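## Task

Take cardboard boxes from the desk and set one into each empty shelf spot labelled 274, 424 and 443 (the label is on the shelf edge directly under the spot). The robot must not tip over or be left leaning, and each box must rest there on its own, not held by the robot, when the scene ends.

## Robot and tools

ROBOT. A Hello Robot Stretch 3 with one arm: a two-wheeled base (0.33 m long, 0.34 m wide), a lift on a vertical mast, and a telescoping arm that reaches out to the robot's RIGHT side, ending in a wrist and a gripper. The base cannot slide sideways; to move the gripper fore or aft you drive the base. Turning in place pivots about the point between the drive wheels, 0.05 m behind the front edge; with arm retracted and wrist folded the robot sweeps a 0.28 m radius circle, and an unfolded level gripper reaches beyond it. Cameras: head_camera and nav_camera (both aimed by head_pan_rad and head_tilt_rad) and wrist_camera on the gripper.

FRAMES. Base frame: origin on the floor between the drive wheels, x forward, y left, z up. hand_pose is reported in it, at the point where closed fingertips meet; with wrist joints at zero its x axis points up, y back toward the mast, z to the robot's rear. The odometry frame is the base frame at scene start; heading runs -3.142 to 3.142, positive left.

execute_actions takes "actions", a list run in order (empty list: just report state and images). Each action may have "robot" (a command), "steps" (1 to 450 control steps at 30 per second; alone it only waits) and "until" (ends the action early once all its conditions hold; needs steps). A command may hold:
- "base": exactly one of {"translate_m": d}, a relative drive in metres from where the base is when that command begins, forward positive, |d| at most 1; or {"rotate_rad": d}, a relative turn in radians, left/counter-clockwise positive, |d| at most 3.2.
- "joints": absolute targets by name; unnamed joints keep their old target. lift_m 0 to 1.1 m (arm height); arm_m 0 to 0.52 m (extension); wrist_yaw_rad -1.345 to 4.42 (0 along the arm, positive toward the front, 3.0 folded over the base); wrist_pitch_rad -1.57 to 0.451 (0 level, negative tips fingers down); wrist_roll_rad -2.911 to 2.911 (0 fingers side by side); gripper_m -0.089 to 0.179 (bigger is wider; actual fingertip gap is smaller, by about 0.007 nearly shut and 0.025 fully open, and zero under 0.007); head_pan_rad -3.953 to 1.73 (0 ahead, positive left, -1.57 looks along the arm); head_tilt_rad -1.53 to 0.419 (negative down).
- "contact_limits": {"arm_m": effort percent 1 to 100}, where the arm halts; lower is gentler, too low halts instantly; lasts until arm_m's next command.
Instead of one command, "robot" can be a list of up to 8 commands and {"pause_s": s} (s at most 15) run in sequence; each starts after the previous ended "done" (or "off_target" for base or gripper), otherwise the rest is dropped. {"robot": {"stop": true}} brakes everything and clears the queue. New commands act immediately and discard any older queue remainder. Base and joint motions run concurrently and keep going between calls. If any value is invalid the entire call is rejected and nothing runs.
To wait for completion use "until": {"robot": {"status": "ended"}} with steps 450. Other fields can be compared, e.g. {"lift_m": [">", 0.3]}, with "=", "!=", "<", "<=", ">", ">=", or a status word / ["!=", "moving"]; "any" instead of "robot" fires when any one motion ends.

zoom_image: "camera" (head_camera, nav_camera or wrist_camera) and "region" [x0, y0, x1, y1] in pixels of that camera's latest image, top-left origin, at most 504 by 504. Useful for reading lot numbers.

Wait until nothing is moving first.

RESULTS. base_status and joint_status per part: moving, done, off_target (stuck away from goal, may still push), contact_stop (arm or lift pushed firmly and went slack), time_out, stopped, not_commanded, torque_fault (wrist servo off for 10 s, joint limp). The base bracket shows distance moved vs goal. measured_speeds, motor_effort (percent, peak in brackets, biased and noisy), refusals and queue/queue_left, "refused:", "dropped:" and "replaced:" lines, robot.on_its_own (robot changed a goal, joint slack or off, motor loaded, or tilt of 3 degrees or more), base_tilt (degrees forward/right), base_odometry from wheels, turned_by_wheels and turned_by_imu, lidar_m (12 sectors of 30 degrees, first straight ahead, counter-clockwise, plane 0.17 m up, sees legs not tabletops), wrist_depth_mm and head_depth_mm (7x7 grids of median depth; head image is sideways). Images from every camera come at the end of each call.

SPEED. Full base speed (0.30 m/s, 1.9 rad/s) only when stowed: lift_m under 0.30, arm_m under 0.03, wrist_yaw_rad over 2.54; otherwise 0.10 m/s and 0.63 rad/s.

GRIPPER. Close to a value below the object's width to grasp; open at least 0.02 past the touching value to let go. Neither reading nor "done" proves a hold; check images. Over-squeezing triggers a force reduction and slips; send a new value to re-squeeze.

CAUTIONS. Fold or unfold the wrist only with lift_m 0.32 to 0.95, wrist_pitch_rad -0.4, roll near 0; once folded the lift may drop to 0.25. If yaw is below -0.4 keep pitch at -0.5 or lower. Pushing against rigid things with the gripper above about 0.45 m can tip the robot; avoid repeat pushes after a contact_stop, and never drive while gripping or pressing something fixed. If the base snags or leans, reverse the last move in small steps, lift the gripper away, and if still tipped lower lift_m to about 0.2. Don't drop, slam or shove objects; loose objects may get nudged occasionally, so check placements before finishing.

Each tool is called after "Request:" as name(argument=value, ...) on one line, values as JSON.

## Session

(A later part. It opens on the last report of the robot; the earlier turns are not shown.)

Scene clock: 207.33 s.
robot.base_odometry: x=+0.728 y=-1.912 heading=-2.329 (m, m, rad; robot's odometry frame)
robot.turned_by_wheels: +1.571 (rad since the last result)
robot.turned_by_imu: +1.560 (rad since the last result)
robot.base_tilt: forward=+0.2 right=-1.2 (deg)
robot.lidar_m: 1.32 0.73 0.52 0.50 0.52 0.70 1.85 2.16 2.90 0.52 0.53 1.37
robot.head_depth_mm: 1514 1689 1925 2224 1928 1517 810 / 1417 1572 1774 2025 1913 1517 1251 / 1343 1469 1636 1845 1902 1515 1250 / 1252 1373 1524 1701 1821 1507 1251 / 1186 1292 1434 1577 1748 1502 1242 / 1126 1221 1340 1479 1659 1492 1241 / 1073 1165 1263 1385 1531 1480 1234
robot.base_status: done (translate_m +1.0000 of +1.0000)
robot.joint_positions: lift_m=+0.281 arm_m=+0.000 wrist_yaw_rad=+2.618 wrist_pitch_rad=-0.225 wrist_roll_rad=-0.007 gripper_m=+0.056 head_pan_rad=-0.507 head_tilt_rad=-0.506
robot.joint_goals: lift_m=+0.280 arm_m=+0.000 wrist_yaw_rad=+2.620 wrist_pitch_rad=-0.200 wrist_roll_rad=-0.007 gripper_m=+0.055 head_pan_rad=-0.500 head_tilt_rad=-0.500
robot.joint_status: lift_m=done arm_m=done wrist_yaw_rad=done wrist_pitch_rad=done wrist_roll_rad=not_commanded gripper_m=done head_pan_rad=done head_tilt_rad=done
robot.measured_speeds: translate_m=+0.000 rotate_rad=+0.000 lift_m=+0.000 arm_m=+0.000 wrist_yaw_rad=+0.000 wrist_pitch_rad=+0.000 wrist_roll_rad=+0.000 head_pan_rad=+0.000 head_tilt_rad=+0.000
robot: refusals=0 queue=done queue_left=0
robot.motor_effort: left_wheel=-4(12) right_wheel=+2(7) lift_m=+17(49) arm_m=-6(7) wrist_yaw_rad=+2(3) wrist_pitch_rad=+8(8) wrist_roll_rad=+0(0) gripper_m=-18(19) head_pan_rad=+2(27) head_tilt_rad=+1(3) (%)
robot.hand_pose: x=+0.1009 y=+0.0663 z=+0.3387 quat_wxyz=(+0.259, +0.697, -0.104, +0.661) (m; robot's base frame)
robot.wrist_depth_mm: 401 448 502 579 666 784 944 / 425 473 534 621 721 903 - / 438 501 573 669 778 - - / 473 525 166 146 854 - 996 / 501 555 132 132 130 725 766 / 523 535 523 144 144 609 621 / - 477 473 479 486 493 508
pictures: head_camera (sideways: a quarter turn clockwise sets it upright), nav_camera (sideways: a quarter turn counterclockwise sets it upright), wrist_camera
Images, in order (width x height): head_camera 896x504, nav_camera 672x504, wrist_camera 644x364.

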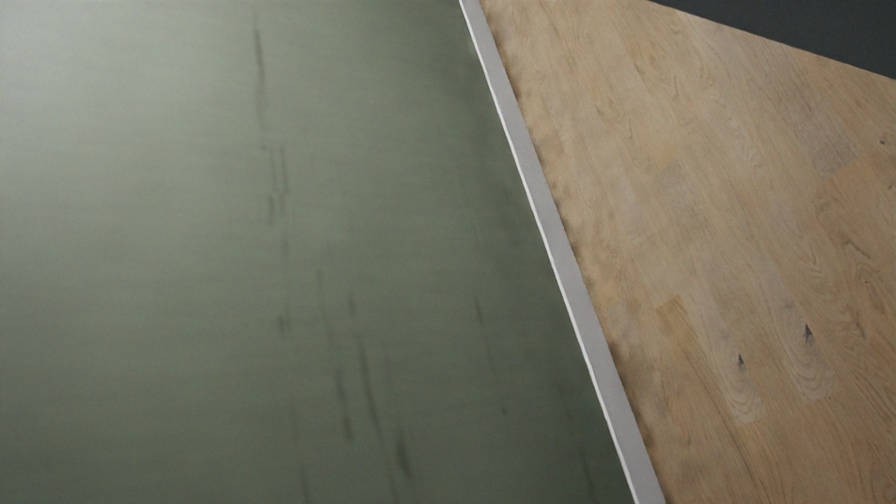

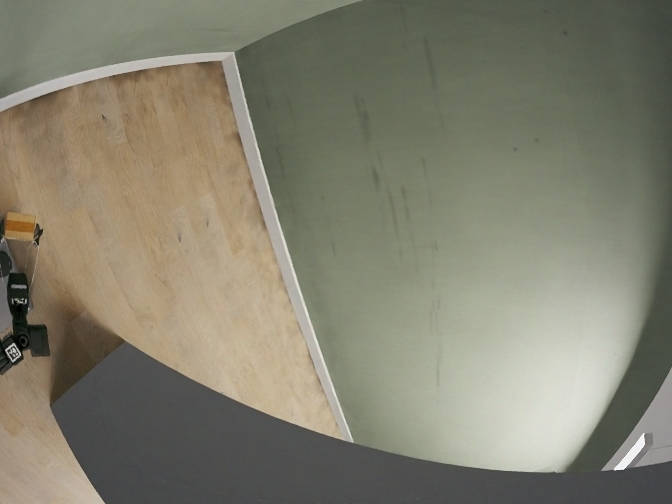

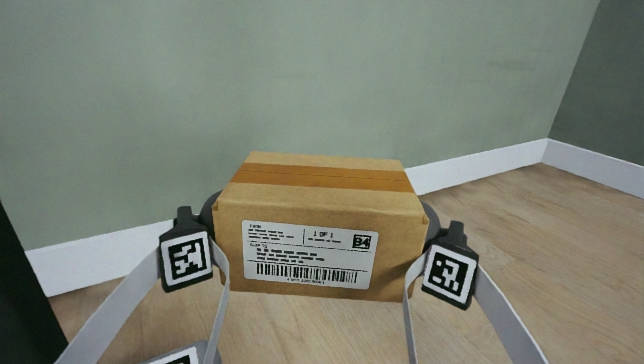

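Request:
execute_actions(actions=[{"robot":[{"base":{"translate_m":0.93}},{"base":{"rotate_rad":-1.55}},{"base":{"translate_m":0.4}}],"steps":450,"until":{"robot":{"status":"ended"}}}])

Scene clock: 219.30 s.
robot.base_odometry: x=-0.207 y=-2.319 heading=+2.405 (m, m, rad; robot's odometry frame)
robot.turned_by_wheels: -1.550 (rad since the last result)
robot.turned_by_imu: -1.531 (rad since the last result)
robot.base_tilt: forward=+0.1 right=-1.0 (deg)
robot.lidar_m: 1.38 0.53 0.40 0.38 0.40 0.56 0.91 0.95 1.33 0.63 1.12 1.16
robot.head_depth_mm: 1071 1196 988 1402 1138 1308 1183 / 1004 1118 1069 1403 1178 1421 1218 / 966 1052 1143 1313 1484 1461 1252 / 1739 1847 2056 1567 1701 1505 1251 / 1695 1801 2018 2181 1886 1498 1241 / 1921 2495 2706 2400 1875 1491 1236 / 2903 3262 3450 2546 1861 1488 1233
robot.base_status: done (translate_m +0.4000 of +0.4000)
robot.joint_positions: lift_m=+0.281 arm_m=+0.000 wrist_yaw_rad=+2.618 wrist_pitch_rad=-0.225 wrist_roll_rad=-0.007 gripper_m=+0.056 head_pan_rad=-0.507 head_tilt_rad=-0.506
robot.joint_goals: lift_m=+0.280 arm_m=+0.000 wrist_yaw_rad=+2.620 wrist_pitch_rad=-0.200 wrist_roll_rad=-0.007 gripper_m=+0.055 head_pan_rad=-0.500 head_tilt_rad=-0.500
robot.joint_status: lift_m=done arm_m=done wrist_yaw_rad=done wrist_pitch_rad=done wrist_roll_rad=not_commanded gripper_m=done head_pan_rad=done head_tilt_rad=done
robot.measured_speeds: translate_m=+0.000 rotate_rad=+0.000 lift_m=+0.000 arm_m=+0.000 wrist_yaw_rad=+0.000 wrist_pitch_rad=+0.000 wrist_roll_rad=+0.000 head_pan_rad=+0.000 head_tilt_rad=+0.000
robot: refusals=0 queue=done queue_left=0
robot.motor_effort: left_wheel=+3(15) right_wheel=-2(7) lift_m=+17(17) arm_m=-6(6) wrist_yaw_rad=+2(2) wrist_pitch_rad=+8(8) wrist_roll_rad=+0(0) gripper_m=-18(19) head_pan_rad=+2(3) head_tilt_rad=+1(1) (%)
robot.hand_pose: x=+0.1009 y=+0.0663 z=+0.3387 quat_wxyz=(+0.259, +0.697, -0.104, +0.661) (m; robot's base frame)
robot.wrist_depth_mm: 320 350 391 437 508 597 720 / 339 372 417 485 554 670 826 / 357 393 446 517 599 757 937 / 379 429 165 146 651 849 986 / 402 442 133 131 129 743 779 / 434 455 525 143 144 593 615 / - 459 478 480 484 497 505
pictures: head_camera (sideways: a quarter turn clockwise sets it upright), nav_camera (sideways: a quarter turn counterclockwise sets it upright), wrist_camera
Images, in order (width x height): head_camera 896x504, nav_camera 672x504, wrist_camera 644x364.

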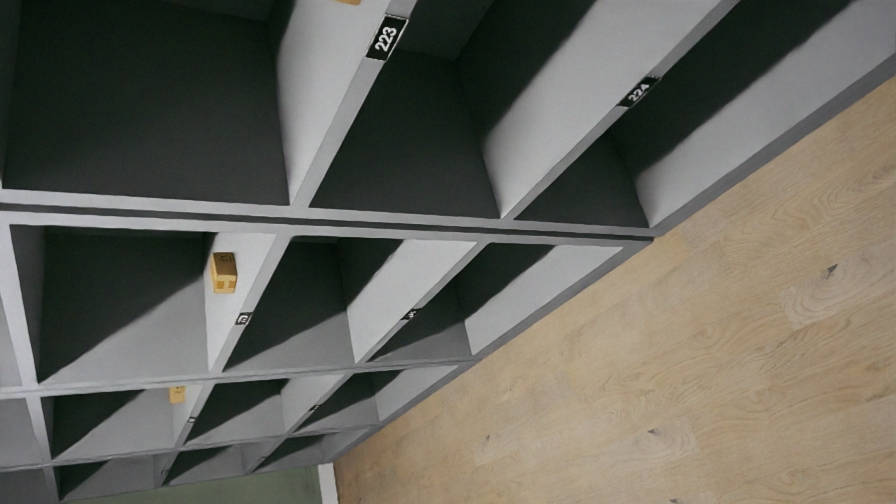

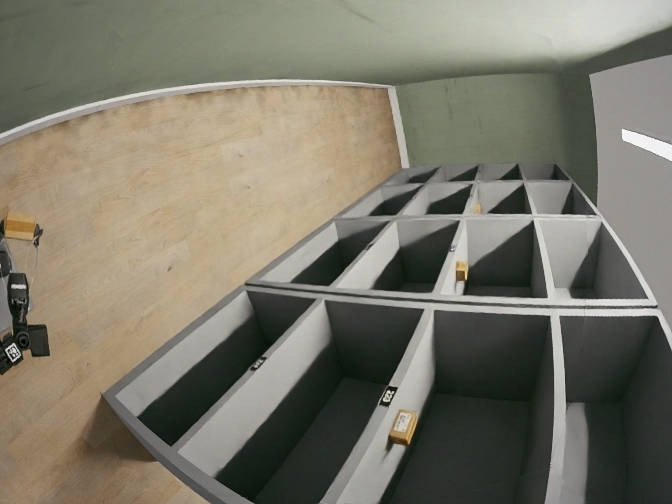

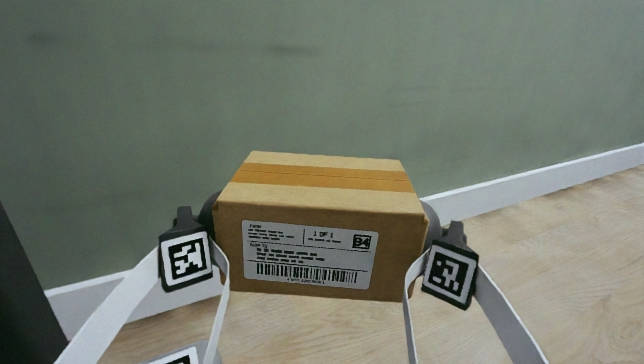

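Request:
execute_actions(actions=[{"robot":[{"base":{"rotate_rad":-0.025}},{"base":{"translate_m":0.9}}],"steps":450,"until":{"robot":{"status":"ended"}}}])

Request:
zoom_image(camera="head_camera", region=[150,270,480,450])

Scene clock: 228.63 s.
robot.base_odometry: x=-0.858 y=-1.698 heading=+2.380 (m, m, rad; robot's odometry frame)
robot.turned_by_wheels: -0.025 (rad since the last result)
robot.turned_by_imu: -0.017 (rad since the last result)
robot.base_tilt: forward=+0.1 right=-0.9 (deg)
robot.lidar_m: 1.45 0.54 0.40 0.38 0.40 0.55 1.54 0.98 1.07 0.63 0.65 1.20
robot.head_depth_mm: 1126 1232 983 1393 1135 988 1179 / 1065 1183 1064 1450 1177 1431 1215 / 1001 1111 1185 1369 1567 1440 1254 / 1280 1404 1252 1387 1586 1499 1242 / 1741 1836 2021 2191 1901 1499 1242 / 1706 1894 2528 2422 1876 1503 1234 / 2371 2550 2787 2517 1879 1482 1238
robot.base_status: done (translate_m +0.9000 of +0.9000)
robot.joint_positions: lift_m=+0.281 arm_m=+0.000 wrist_yaw_rad=+2.618 wrist_pitch_rad=-0.225 wrist_roll_rad=-0.007 gripper_m=+0.056 head_pan_rad=-0.507 head_tilt_rad=-0.506
robot.joint_goals: lift_m=+0.280 arm_m=+0.000 wrist_yaw_rad=+2.620 wrist_pitch_rad=-0.200 wrist_roll_rad=-0.007 gripper_m=+0.055 head_pan_rad=-0.500 head_tilt_rad=-0.500
robot.joint_status: lift_m=done arm_m=done wrist_yaw_rad=done wrist_pitch_rad=done wrist_roll_rad=not_commanded gripper_m=done head_pan_rad=done head_tilt_rad=done
robot.measured_speeds: translate_m=+0.000 rotate_rad=+0.000 lift_m=+0.000 arm_m=+0.000 wrist_yaw_rad=+0.000 wrist_pitch_rad=+0.000 wrist_roll_rad=+0.000 head_pan_rad=+0.000 head_tilt_rad=+0.000
robot: refusals=0 queue=done queue_left=0
robot.motor_effort: left_wheel=+2(15) right_wheel=-1(5) lift_m=+17(17) arm_m=-6(6) wrist_yaw_rad=+1(2) wrist_pitch_rad=+8(8) wrist_roll_rad=+0(0) gripper_m=-18(19) head_pan_rad=+2(3) head_tilt_rad=+2(1) (%)
robot.hand_pose: x=+0.1009 y=+0.0663 z=+0.3387 quat_wxyz=(+0.259, +0.697, -0.104, +0.661) (m; robot's base frame)
robot.wrist_depth_mm: 317 343 397 444 513 624 766 / 334 369 424 480 562 663 850 / 355 390 448 520 623 783 - / 370 419 166 146 656 855 971 / 401 442 133 131 130 759 772 / 428 459 520 143 144 595 605 / - 469 475 478 485 505 502
pictures: head_camera (sideways: a quarter turn clockwise sets it upright), nav_camera (sideways: a quarter turn counterclockwise sets it upright), wrist_camera
Images, in order (width x height): head_camera 896x504, nav_camera 672x504, wrist_camera 644x364.

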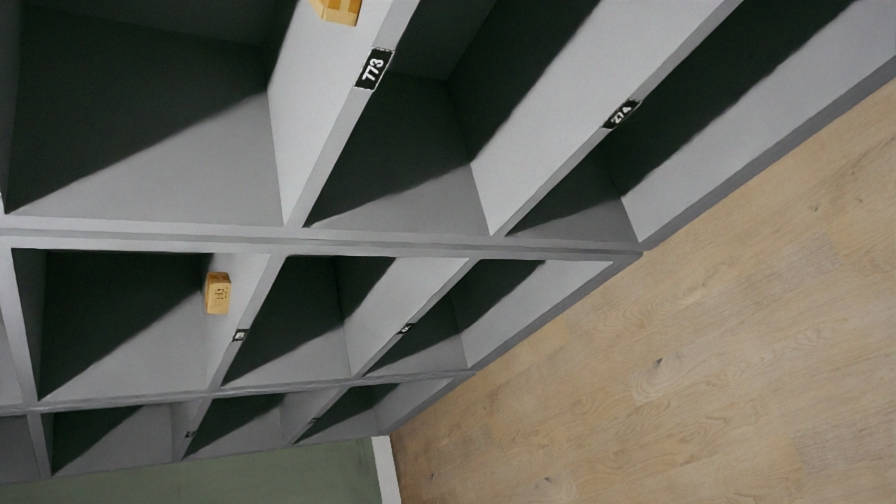

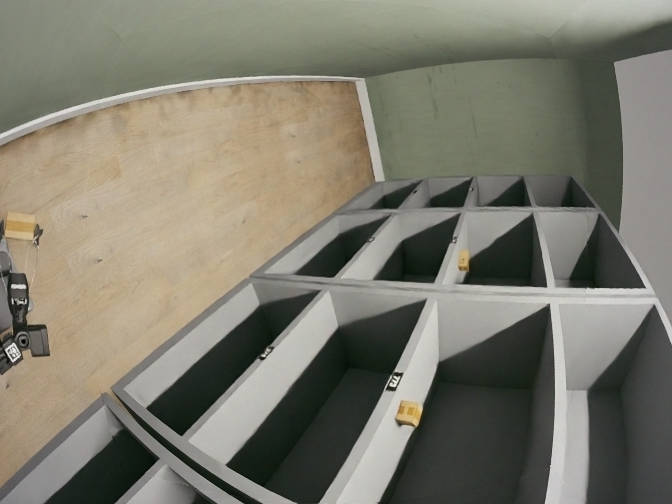

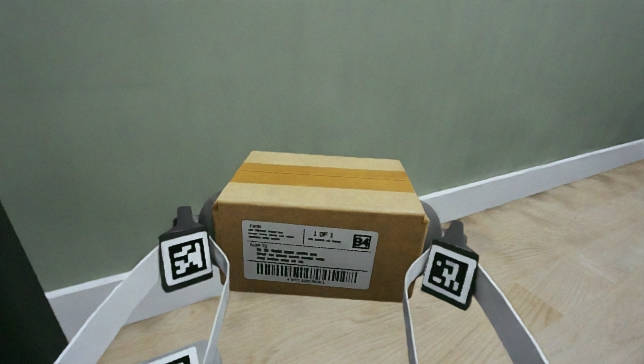

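Region (150, 270, 480, 450) of head_camera's 896x504 image, scaled by 1.527, with more detail than that image has; it fills the top 275 rows of this view, and the rest is white.

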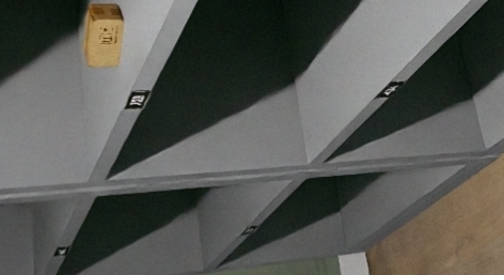

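Request:
execute_actions(actions=[{"robot":[{"base":{"translate_m":0.65}},{"joints":{"lift_m":0.54,"wrist_yaw_rad":0,"head_pan_rad":-1.57,"head_tilt_rad":-0.9}}],"steps":450,"until":{"robot":{"status":"ended"}}}])

Scene clock: 237.67 s.
robot.base_odometry: x=-1.329 y=-1.249 heading=+2.380 (m, m, rad; robot's odometry frame)
robot.turned_by_wheels: +0.000 (rad since the last result)
robot.turned_by_imu: +0.005 (rad since the last result)
robot.base_tilt: forward=+0.2 right=-1.0 (deg)
robot.lidar_m: 1.40 0.53 0.39 0.38 0.39 0.54 1.55 1.52 0.79 1.08 0.73 1.45
robot.head_depth_mm: 733 1098 1138 1024 1328 1230 1098 / 730 1099 1138 1023 1340 1240 - / 636 1108 1133 1017 1339 1245 - / 721 1103 1129 1020 1032 - 1105 / 718 1107 1132 1017 1336 1225 1090 / 714 1113 1121 1008 1340 1222 1087 / 710 910 1039 1004 1300 1210 1079
robot.base_status: done (translate_m +0.6500 of +0.6500)
robot.joint_positions: lift_m=+0.539 arm_m=+0.000 wrist_yaw_rad=+0.003 wrist_pitch_rad=-0.225 wrist_roll_rad=-0.007 gripper_m=+0.056 head_pan_rad=-1.563 head_tilt_rad=-0.889
robot.joint_goals: lift_m=+0.540 arm_m=+0.000 wrist_yaw_rad=+0.000 wrist_pitch_rad=-0.200 wrist_roll_rad=-0.007 gripper_m=+0.055 head_pan_rad=-1.570 head_tilt_rad=-0.900
robot.joint_status: lift_m=done arm_m=done wrist_yaw_rad=done wrist_pitch_rad=done wrist_roll_rad=not_commanded gripper_m=done head_pan_rad=done head_tilt_rad=done
robot.measured_speeds: translate_m=+0.000 rotate_rad=+0.000 lift_m=+0.000 arm_m=+0.000 wrist_yaw_rad=+0.000 wrist_pitch_rad=+0.000 wrist_roll_rad=+0.000 head_pan_rad=+0.000 head_tilt_rad=+0.000
robot: refusals=0 queue=done queue_left=0
robot.motor_effort: left_wheel=+1(15) right_wheel=-1(4) lift_m=+44(46) arm_m=-6(6) wrist_yaw_rad=-1(4) wrist_pitch_rad=+8(8) wrist_roll_rad=+0(0) gripper_m=-19(19) head_pan_rad=-2(27) head_tilt_rad=-4(20) (%)
robot.hand_pose: x=-0.0208 y=-0.3898 z=+0.5975 quat_wxyz=(+0.705, +0.081, -0.700, -0.078) (m; robot's base frame)
robot.wrist_depth_mm: 431 606 765 741 743 721 549 / 432 617 778 776 776 772 533 / 423 464 493 508 536 566 507 / 459 609 167 146 406 421 420 / 508 610 133 131 129 777 519 / 546 610 745 144 145 706 512 / 648 637 667 676 707 683 547
pictures: head_camera (sideways: a quarter turn clockwise sets it upright), nav_camera (sideways: a quarter turn counterclockwise sets it upright), wrist_camera
Images, in order (width x height): head_camera 896x504, nav_camera 672x504, wrist_camera 644x364.

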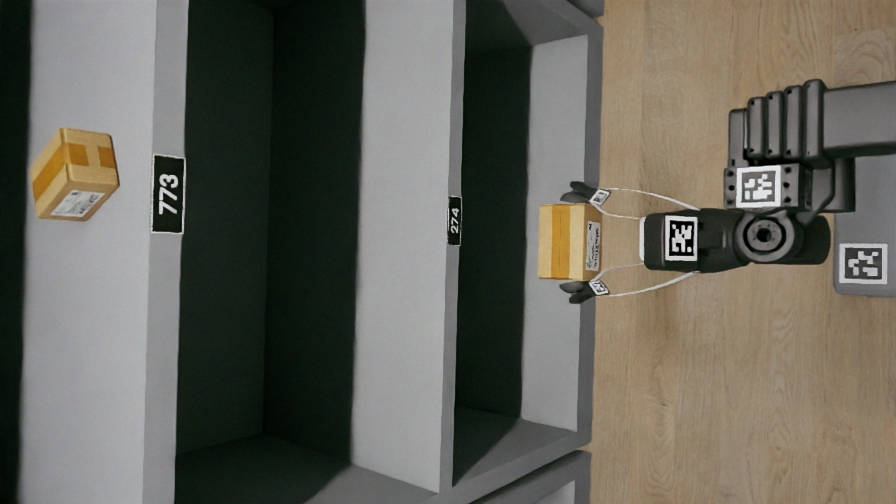

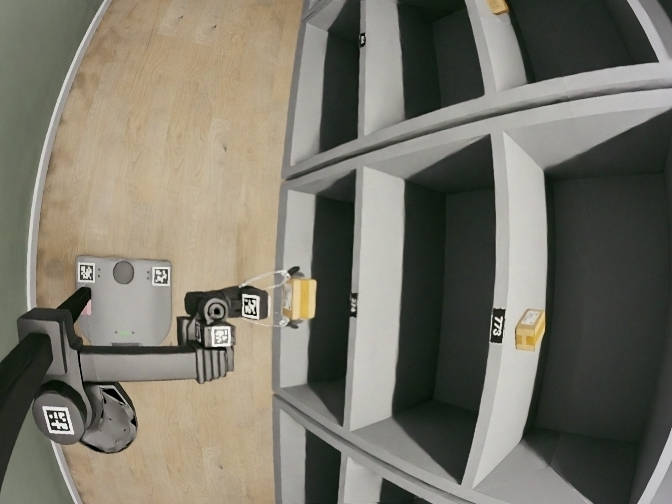

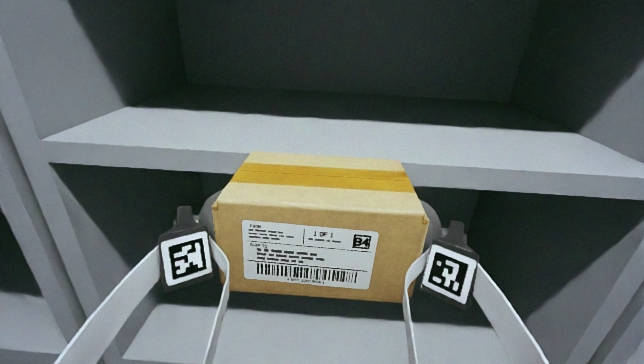

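Request:
execute_actions(actions=[{"robot":[{"base":{"translate_m":-0.035},"joints":{"arm_m":0.39,"head_pan_rad":-0.5,"head_tilt_rad":-0.5}},{"joints":{"lift_m":0.51}}],"steps":450,"until":{"robot":{"status":"ended"}}}])

Scene clock: 244.73 s.
robot.base_odometry: x=-1.303 y=-1.273 heading=+2.380 (m, m, rad; robot's odometry frame)
robot.turned_by_wheels: +0.000 (rad since the last result)
robot.turned_by_imu: +0.000 (rad since the last result)
robot.base_tilt: forward=+0.1 right=-1.0 (deg)
robot.lidar_m: 1.40 0.53 0.39 0.38 0.39 0.54 1.55 1.50 0.76 1.08 0.75 1.48
robot.head_depth_mm: 1192 1279 983 1395 895 962 1112 / 1353 1445 1066 1534 1177 1427 1195 / 1319 1427 1263 1522 1667 1473 1240 / 1252 1371 1519 1598 1780 1500 1249 / 1336 1649 2006 2192 1819 1502 1240 / 1931 2102 2302 2463 1889 1495 1236 / 1900 2043 2229 2377 1873 1473 1234
robot.base_status: done (translate_m -0.0350 of -0.0350)
robot.joint_positions: lift_m=+0.511 arm_m=+0.390 wrist_yaw_rad=+0.001 wrist_pitch_rad=-0.225 wrist_roll_rad=-0.007 gripper_m=+0.056 head_pan_rad=-0.507 head_tilt_rad=-0.507
robot.joint_goals: lift_m=+0.510 arm_m=+0.390 wrist_yaw_rad=+0.000 wrist_pitch_rad=-0.200 wrist_roll_rad=-0.007 gripper_m=+0.055 head_pan_rad=-0.500 head_tilt_rad=-0.500
robot.joint_status: lift_m=done arm_m=done wrist_yaw_rad=done wrist_pitch_rad=done wrist_roll_rad=not_commanded gripper_m=done head_pan_rad=done head_tilt_rad=done
robot.measured_speeds: translate_m=+0.000 rotate_rad=+0.000 lift_m=+0.000 arm_m=+0.000 wrist_yaw_rad=+0.000 wrist_pitch_rad=+0.000 wrist_roll_rad=+0.000 head_pan_rad=+0.000 head_tilt_rad=+0.000
robot: refusals=0 queue=done queue_left=0
robot.motor_effort: left_wheel=+2(5) right_wheel=-1(4) lift_m=+17(46) arm_m=+6(4) wrist_yaw_rad=+0(3) wrist_pitch_rad=+8(8) wrist_roll_rad=+0(0) gripper_m=-18(18) head_pan_rad=+2(27) head_tilt_rad=+3(17) (%)
robot.hand_pose: x=-0.0211 y=-0.7790 z=+0.5687 quat_wxyz=(+0.705, +0.080, -0.700, -0.079) (m; robot's base frame)
robot.wrist_depth_mm: 414 409 395 400 392 386 389 / 437 437 436 429 419 417 417 / 369 385 393 419 432 431 431 / 256 263 166 146 255 299 306 / 199 202 133 131 130 220 226 / 160 157 153 144 144 177 178 / 139 136 138 140 143 145 147
pictures: head_camera (sideways: a quarter turn clockwise sets it upright), nav_camera (sideways: a quarter turn counterclockwise sets it upright), wrist_camera
Images, in order (width x height): head_camera 896x504, nav_camera 672x504, wrist_camera 644x364.

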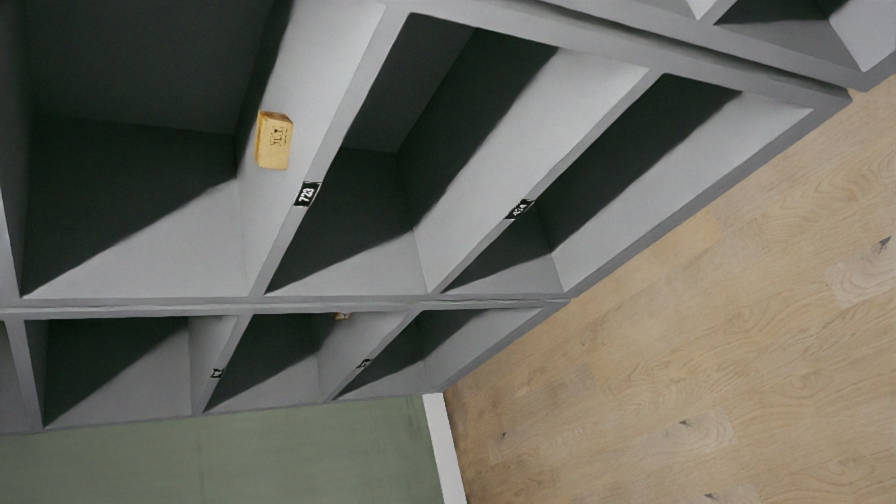

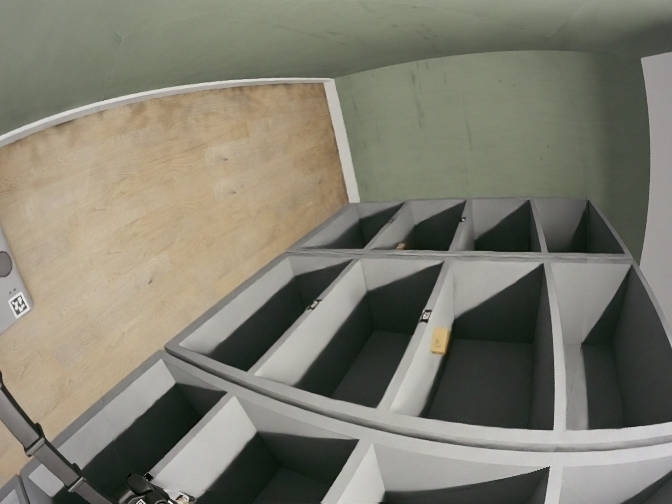

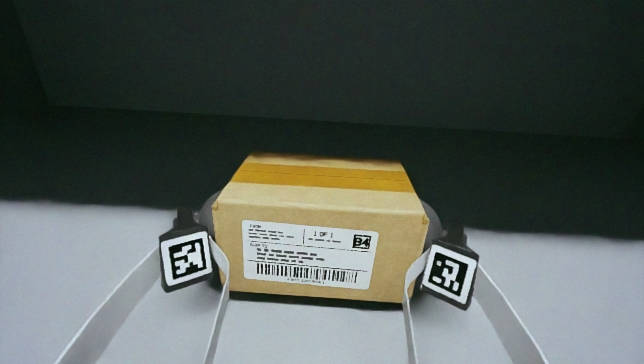

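Request:
execute_actions(actions=[{"robot":[{"joints":{"lift_m":0.501}},{"joints":{"gripper_m":0.125}},{"joints":{"arm_m":0}},{"joints":{"wrist_yaw_rad":2.62,"lift_m":0.28,"gripper_m":0.05}},{"base":{"translate_m":-1}},{"base":{"translate_m":-0.915}},{"base":{"rotate_rad":-1.571}},{"base":{"translate_m":1}}],"steps":450,"until":{"robot":{"status":"ended"}}},{"steps":450,"until":{"robot":{"status":"ended"}}},{"robot":[{"base":{"translate_m":0.93}},{"base":{"rotate_rad":1.571}},{"base":{"translate_m":1}},{"base":{"translate_m":0.37}},{"joints":{"lift_m":0.77,"wrist_yaw_rad":-0.35,"gripper_m":0.17,"head_pan_rad":-1.57,"head_tilt_rad":-0.7}},{"joints":{"arm_m":0.28}}],"steps":450,"until":{"robot":{"status":"ended"}}},{"steps":450,"until":{"robot":{"status":"ended"}}}])

Scene clock: 302.47 s.
robot.base_odometry: x=+0.423 y=-0.253 heading=+2.380 (m, m, rad; robot's odometry frame)
robot.turned_by_wheels: +0.000 (rad since the last result)
robot.turned_by_imu: +0.012 (rad since the last result)
robot.base_tilt: forward=+0.2 right=-1.1 (deg)
robot.lidar_m: 2.38 1.14 0.84 0.82 0.85 1.19 1.90 1.99 1.12 0.85 0.85 2.12
robot.head_depth_mm: 1212 1360 1168 949 1513 - - / 1213 1367 1159 932 - 1334 1139 / 1221 1373 1159 - 1552 1328 1144 / 1228 1383 1149 936 1540 1326 1139 / 1224 1388 1144 936 1586 1321 1144 / 1229 1383 1139 928 1529 1326 1133 / 1237 1381 1142 961 1573 1317 1144
robot.base_status: done (translate_m +0.3700 of +0.3700)
robot.joint_positions: lift_m=+0.769 arm_m=+0.280 wrist_yaw_rad=-0.348 wrist_pitch_rad=-0.220 wrist_roll_rad=-0.007 gripper_m=+0.170 head_pan_rad=-1.563 head_tilt_rad=-0.691
robot.joint_goals: lift_m=+0.770 arm_m=+0.280 wrist_yaw_rad=-0.350 wrist_pitch_rad=-0.200 wrist_roll_rad=-0.007 gripper_m=+0.170 head_pan_rad=-1.570 head_tilt_rad=-0.700
robot.joint_status: lift_m=done arm_m=done wrist_yaw_rad=done wrist_pitch_rad=done wrist_roll_rad=not_commanded gripper_m=done head_pan_rad=done head_tilt_rad=done
robot.measured_speeds: translate_m=+0.000 rotate_rad=+0.000 lift_m=+0.000 arm_m=+0.000 wrist_yaw_rad=+0.000 wrist_pitch_rad=+0.000 wrist_roll_rad=+0.000 head_pan_rad=+0.000 head_tilt_rad=+0.000
robot: refusals=0 queue=done queue_left=0
robot.motor_effort: left_wheel=-4(16) right_wheel=+2(7) lift_m=+44(46) arm_m=+6(8) wrist_yaw_rad=-1(1) wrist_pitch_rad=+7(8) wrist_roll_rad=+0(0) gripper_m=+1(86) head_pan_rad=-2(27) head_tilt_rad=-3(13) (%)
robot.hand_pose: x=-0.1051 y=-0.6546 z=+0.8286 quat_wxyz=(+0.681, -0.044, -0.703, -0.199) (m; robot's base frame)
robot.wrist_depth_mm: 732 767 794 890 955 - - / 772 807 880 930 - - - / 589 618 641 680 704 - - / 410 421 431 369 462 475 493 / 325 323 326 333 343 364 358 / - 250 263 268 273 288 - / 213 217 227 249 - - -
pictures: head_camera (sideways: a quarter turn clockwise sets it upright), nav_camera (sideways: a quarter turn counterclockwise sets it upright), wrist_camera
Images, in order (width x height): head_camera 896x504, nav_camera 672x504, wrist_camera 644x364.

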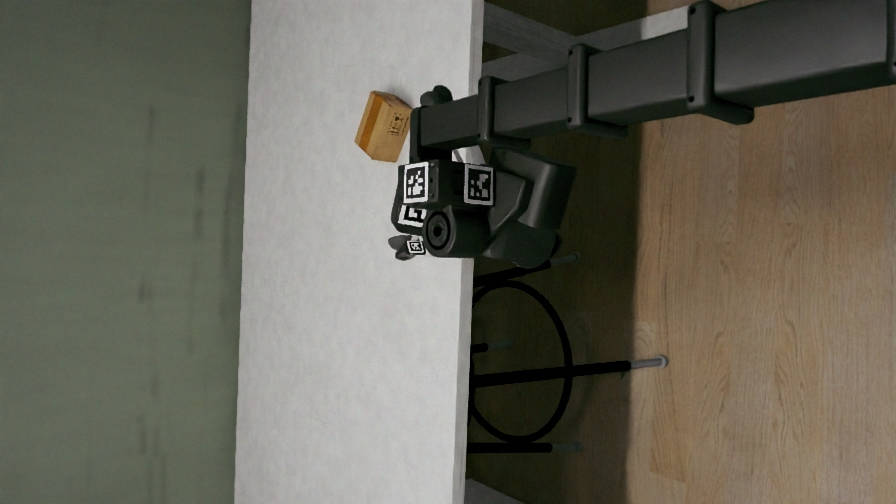

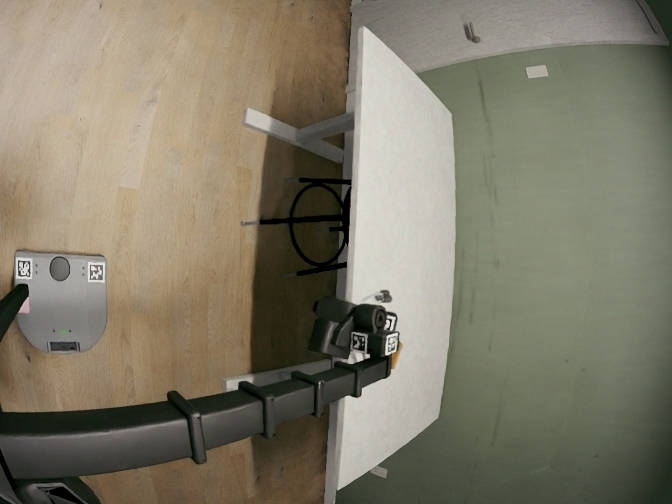

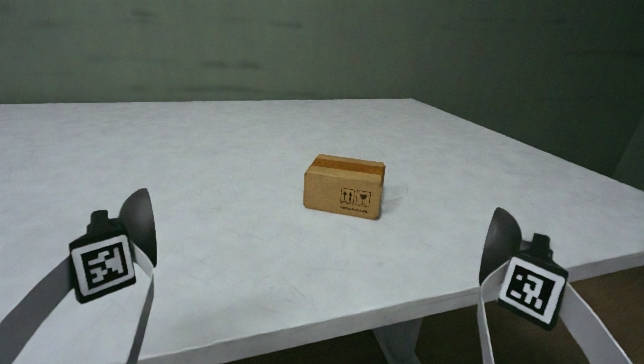

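Request:
execute_actions(actions=[{"robot":[{"base":{"translate_m":-0.071},"joints":{"arm_m":0.457,"wrist_yaw_rad":-0.42}},{"joints":{"lift_m":0.685}},{"joints":{"gripper_m":0.12}}],"steps":450,"until":{"robot":{"status":"ended"}}}])

Scene clock: 310.53 s.
robot.base_odometry: x=+0.475 y=-0.302 heading=+2.380 (m, m, rad; robot's odometry frame)
robot.turned_by_wheels: +0.000 (rad since the last result)
robot.turned_by_imu: +0.000 (rad since the last result)
robot.base_tilt: forward=+0.1 right=-0.9 (deg)
robot.lidar_m: 2.45 1.14 0.85 0.82 0.86 1.89 1.83 1.92 1.09 1.04 0.87 2.11
robot.head_depth_mm: 1213 1362 1173 948 1558 1332 1160 / 1213 1374 1167 945 1509 - - / 1216 1381 1160 - 1594 1335 1145 / 1219 1383 1150 976 1578 1333 1146 / 1223 1381 1142 933 1582 1324 1148 / 1226 1393 1144 935 1542 1327 1137 / 1233 1382 1133 924 1528 1319 1140
robot.base_status: done (translate_m -0.0710 of -0.0710)
robot.joint_positions: lift_m=+0.686 arm_m=+0.457 wrist_yaw_rad=-0.418 wrist_pitch_rad=-0.217 wrist_roll_rad=-0.007 gripper_m=+0.120 head_pan_rad=-1.563 head_tilt_rad=-0.691
robot.joint_goals: lift_m=+0.685 arm_m=+0.457 wrist_yaw_rad=-0.420 wrist_pitch_rad=-0.200 wrist_roll_rad=-0.007 gripper_m=+0.120 head_pan_rad=-1.570 head_tilt_rad=-0.700
robot.joint_status: lift_m=done arm_m=done wrist_yaw_rad=done wrist_pitch_rad=done wrist_roll_rad=not_commanded gripper_m=done head_pan_rad=done head_tilt_rad=done
robot.measured_speeds: translate_m=+0.000 rotate_rad=+0.000 lift_m=+0.000 arm_m=+0.000 wrist_yaw_rad=+0.000 wrist_pitch_rad=+0.000 wrist_roll_rad=+0.000 head_pan_rad=+0.000 head_tilt_rad=+0.000
robot: refusals=0 queue=done queue_left=0
robot.motor_effort: left_wheel=-4(11) right_wheel=+2(2) lift_m=+16(43) arm_m=+6(4) wrist_yaw_rad=-1(2) wrist_pitch_rad=+5(7) wrist_roll_rad=+0(0) gripper_m=+0(80) head_pan_rad=-2(2) head_tilt_rad=-3(3) (%)
robot.hand_pose: x=-0.1210 y=-0.8255 z=+0.7457 quat_wxyz=(+0.674, -0.070, -0.701, -0.221) (m; robot's base frame)
robot.wrist_depth_mm: 569 608 685 733 819 941 - / 586 628 690 763 832 - - / 346 361 373 394 415 425 - / 238 243 166 148 239 278 287 / 184 189 162 152 147 210 210 / 148 144 153 155 153 167 165 / - 126 128 129 131 133 136
pictures: head_camera (sideways: a quarter turn clockwise sets it upright), nav_camera (sideways: a quarter turn counterclockwise sets it upright), wrist_camera
Images, in order (width x height): head_camera 896x504, nav_camera 672x504, wrist_camera 644x364.

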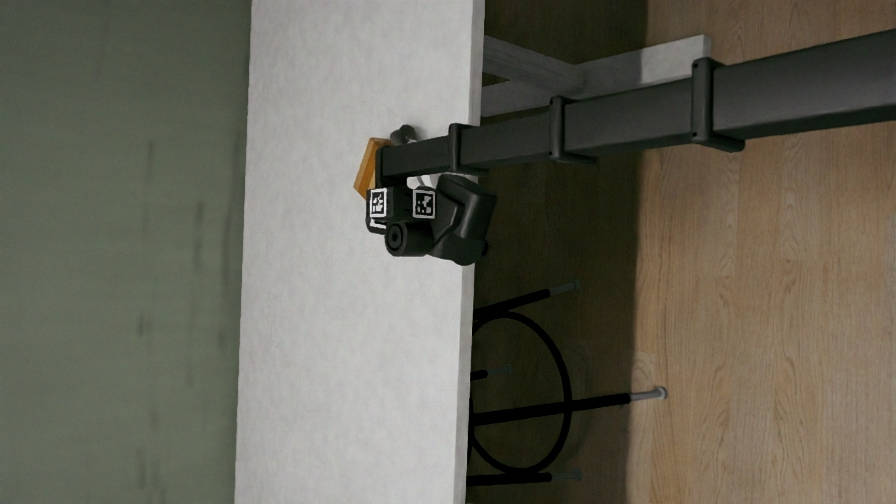

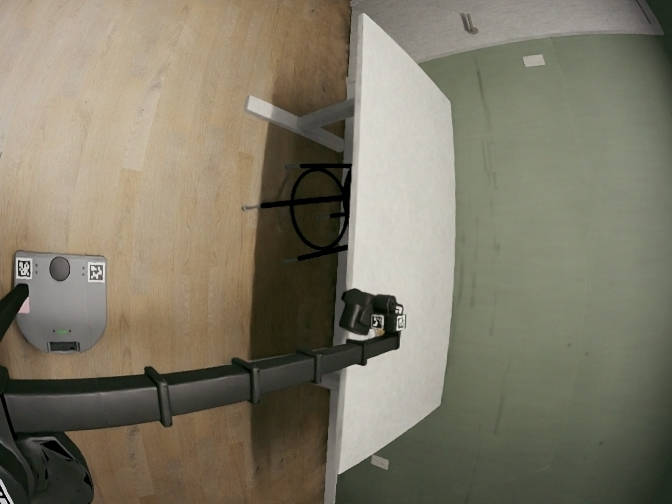

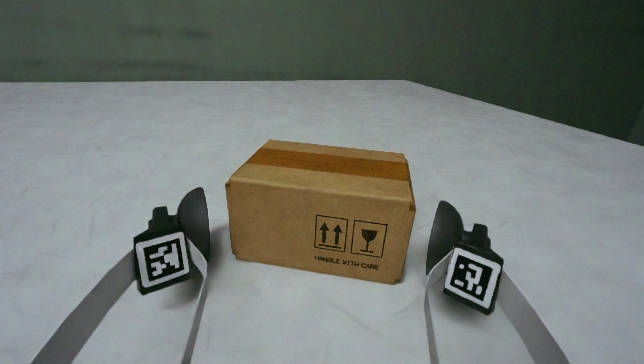

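Request:
execute_actions(actions=[{"robot":[{"joints":{"arm_m":0.468,"wrist_yaw_rad":-0.44}},{"joints":{"gripper_m":0.055}},{"joints":{"lift_m":0.75}},{"joints":{"arm_m":0,"wrist_yaw_rad":0}}],"steps":450,"until":{"robot":{"status":"ended"}}}])

Scene clock: 320.03 s.
robot.base_odometry: x=+0.475 y=-0.302 heading=+2.380 (m, m, rad; robot's odometry frame)
robot.turned_by_wheels: +0.000 (rad since the last result)
robot.turned_by_imu: +0.000 (rad since the last result)
robot.base_tilt: forward=+0.1 right=-0.9 (deg)
robot.lidar_m: 2.45 1.13 0.85 0.82 0.86 1.89 1.83 1.91 1.09 1.04 0.87 2.11
robot.head_depth_mm: 1211 1365 1167 949 1561 1308 - / 1215 1380 1166 946 1544 1331 - / 1217 1377 1154 939 1610 1337 - / 1221 1369 1150 939 566 1392 - / 1229 1377 1145 936 1576 1327 1137 / 1223 1377 1138 931 1551 1325 1136 / 1236 1375 1133 927 1540 1317 1139
robot.base_status: done (translate_m -0.0710 of -0.0710)
robot.joint_positions: lift_m=+0.749 arm_m=+0.000 wrist_yaw_rad=-0.001 wrist_pitch_rad=-0.225 wrist_roll_rad=-0.007 gripper_m=+0.056 head_pan_rad=-1.563 head_tilt_rad=-0.691
robot.joint_goals: lift_m=+0.750 arm_m=+0.000 wrist_yaw_rad=+0.000 wrist_pitch_rad=-0.200 wrist_roll_rad=-0.007 gripper_m=+0.055 head_pan_rad=-1.570 head_tilt_rad=-0.700
robot.joint_status: lift_m=done arm_m=done wrist_yaw_rad=done wrist_pitch_rad=done wrist_roll_rad=not_commanded gripper_m=done head_pan_rad=done head_tilt_rad=done
robot.measured_speeds: translate_m=+0.000 rotate_rad=+0.000 lift_m=+0.000 arm_m=+0.000 wrist_yaw_rad=+0.000 wrist_pitch_rad=+0.000 wrist_roll_rad=+0.000 head_pan_rad=+0.000 head_tilt_rad=+0.000
robot: refusals=0 queue=done queue_left=0
robot.motor_effort: left_wheel=-3(3) right_wheel=+2(2) lift_m=+45(47) arm_m=-7(7) wrist_yaw_rad=+1(4) wrist_pitch_rad=+8(8) wrist_roll_rad=+0(0) gripper_m=-19(92) head_pan_rad=-2(2) head_tilt_rad=-3(3) (%)
robot.hand_pose: x=-0.0218 y=-0.3898 z=+0.8073 quat_wxyz=(+0.705, +0.079, -0.700, -0.080) (m; robot's base frame)
robot.wrist_depth_mm: - - - - - - - / 932 - - - - - - / 530 544 566 590 618 649 - / - - 319 146 174 496 472 / - - 141 136 131 - - / - - - 147 143 - - / 976 987 990 - - - -
pictures: head_camera (sideways: a quarter turn clockwise sets it upright), nav_camera (sideways: a quarter turn counterclockwise sets it upright), wrist_camera
Images, in order (width x height): head_camera 896x504, nav_camera 672x504, wrist_camera 644x364.

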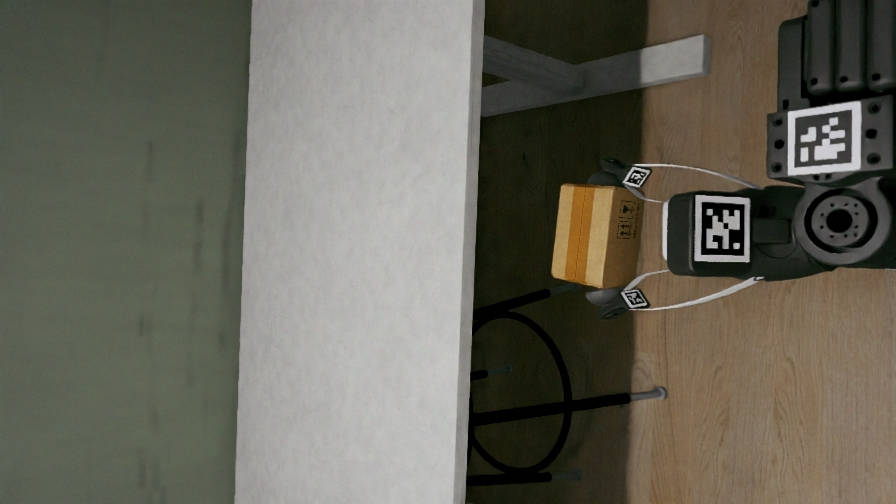

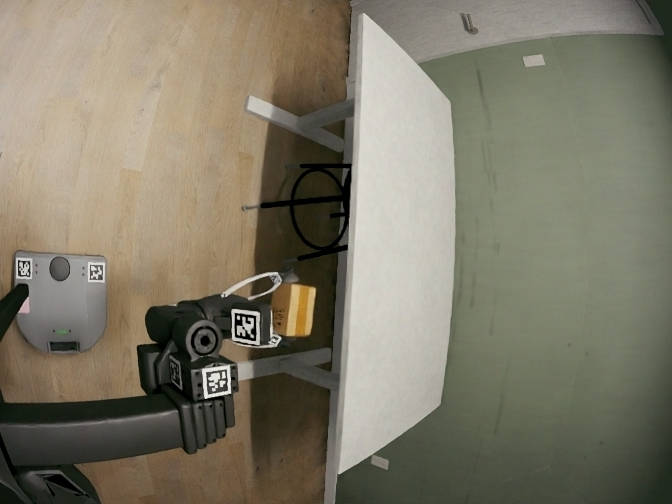

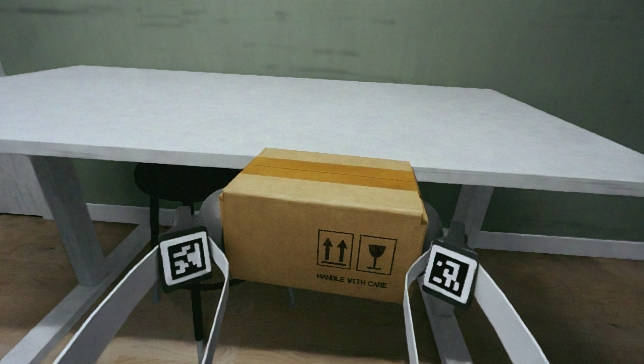

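Request:
execute_actions(actions=[{"robot":[{"base":{"translate_m":-1},"joints":{"wrist_yaw_rad":2.62,"lift_m":0.28,"head_pan_rad":-0.5,"head_tilt_rad":-0.5}},{"base":{"translate_m":-0.33}},{"base":{"rotate_rad":1.55}},{"base":{"translate_m":1}},{"base":{"translate_m":0.88}},{"base":{"rotate_rad":-1.6}},{"base":{"translate_m":1}}],"steps":450,"until":{"robot":{"status":"ended"}}},{"steps":450,"until":{"robot":{"status":"ended"}}},{"steps":450,"until":{"robot":{"status":"ended"}}}])

Scene clock: 354.67 s.
robot.base_odometry: x=-0.577 y=-1.827 heading=+2.330 (m, m, rad; robot's odometry frame)
robot.turned_by_wheels: -0.050 (rad since the last result)
robot.turned_by_imu: -0.036 (rad since the last result)
robot.base_tilt: forward=+0.3 right=-1.0 (deg)
robot.lidar_m: 1.83 0.65 0.47 0.45 0.47 0.63 1.52 1.57 0.72 1.01 0.67 1.41
robot.head_depth_mm: 1096 1163 849 719 767 847 1098 / 1219 1324 977 1448 1129 984 1071 / 1311 1420 1014 1544 1177 1427 1226 / 1240 1350 1465 1521 1714 1468 1245 / 1179 1301 1439 1598 1750 1503 1239 / 1916 2039 2194 2407 1875 1495 1240 / 1903 2624 3021 2536 1886 1482 1233
robot.base_status: done (translate_m +1.0000 of +1.0000)
robot.joint_positions: lift_m=+0.281 arm_m=+0.000 wrist_yaw_rad=+2.618 wrist_pitch_rad=-0.225 wrist_roll_rad=-0.007 gripper_m=+0.056 head_pan_rad=-0.507 head_tilt_rad=-0.506
robot.joint_goals: lift_m=+0.280 arm_m=+0.000 wrist_yaw_rad=+2.620 wrist_pitch_rad=-0.200 wrist_roll_rad=-0.007 gripper_m=+0.055 head_pan_rad=-0.500 head_tilt_rad=-0.500
robot.joint_status: lift_m=done arm_m=done wrist_yaw_rad=done wrist_pitch_rad=done wrist_roll_rad=not_commanded gripper_m=done head_pan_rad=done head_tilt_rad=done
robot.measured_speeds: translate_m=+0.000 rotate_rad=+0.000 lift_m=+0.000 arm_m=+0.000 wrist_yaw_rad=+0.000 wrist_pitch_rad=+0.000 wrist_roll_rad=+0.000 head_pan_rad=+0.000 head_tilt_rad=+0.000
robot: refusals=0 queue=done queue_left=0
robot.motor_effort: left_wheel=+2(16) right_wheel=-1(7) lift_m=+17(41) arm_m=-7(7) wrist_yaw_rad=+1(2) wrist_pitch_rad=+9(8) wrist_roll_rad=+0(0) gripper_m=-19(19) head_pan_rad=+2(27) head_tilt_rad=+2(14) (%)
robot.hand_pose: x=+0.1009 y=+0.0662 z=+0.3386 quat_wxyz=(+0.259, +0.697, -0.104, +0.661) (m; robot's base frame)
robot.wrist_depth_mm: 365 405 456 518 604 746 942 / 384 427 489 560 661 803 - / 408 453 518 607 717 942 - / 432 472 337 146 173 938 - / 454 506 141 135 130 756 785 / 490 509 540 147 144 590 626 / - 474 482 474 494 492 502
pictures: head_camera (sideways: a quarter turn clockwise sets it upright), nav_camera (sideways: a quarter turn counterclockwise sets it upright), wrist_camera
Images, in order (width x height): head_camera 896x504, nav_camera 672x504, wrist_camera 644x364.

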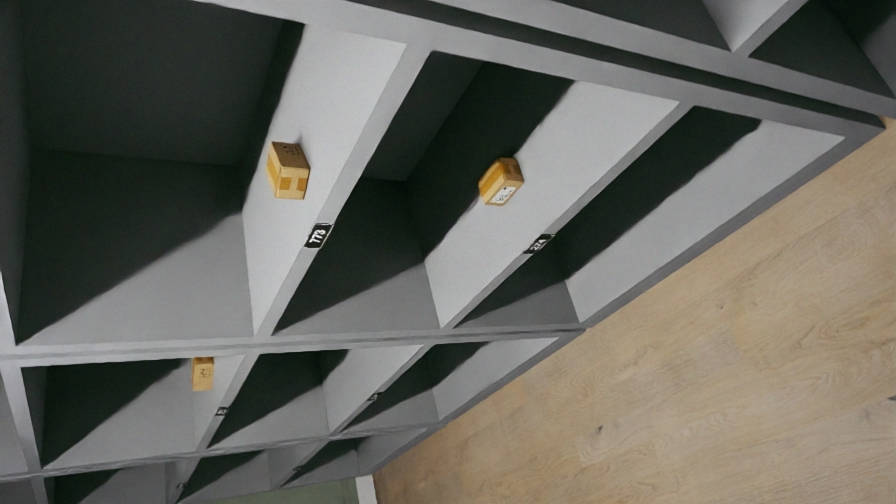

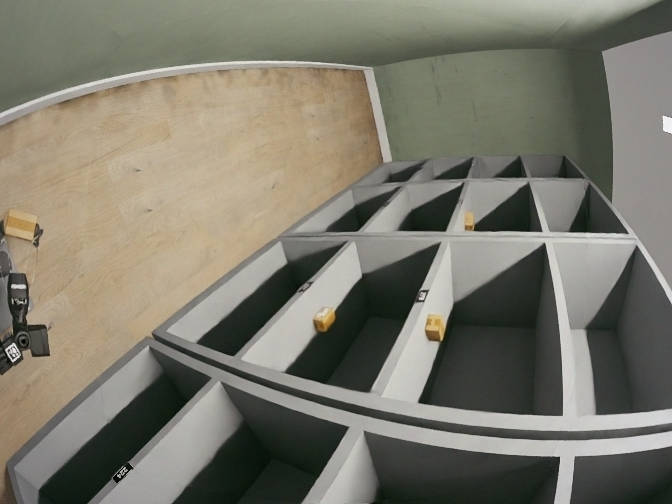

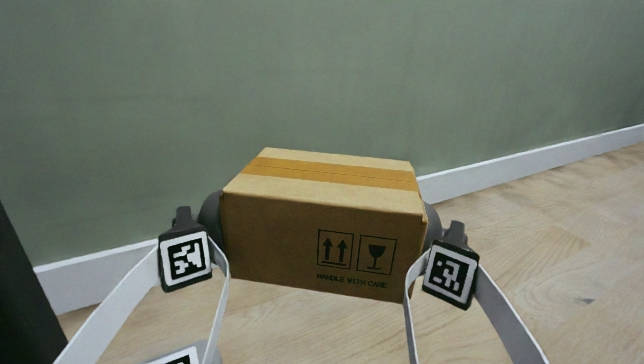

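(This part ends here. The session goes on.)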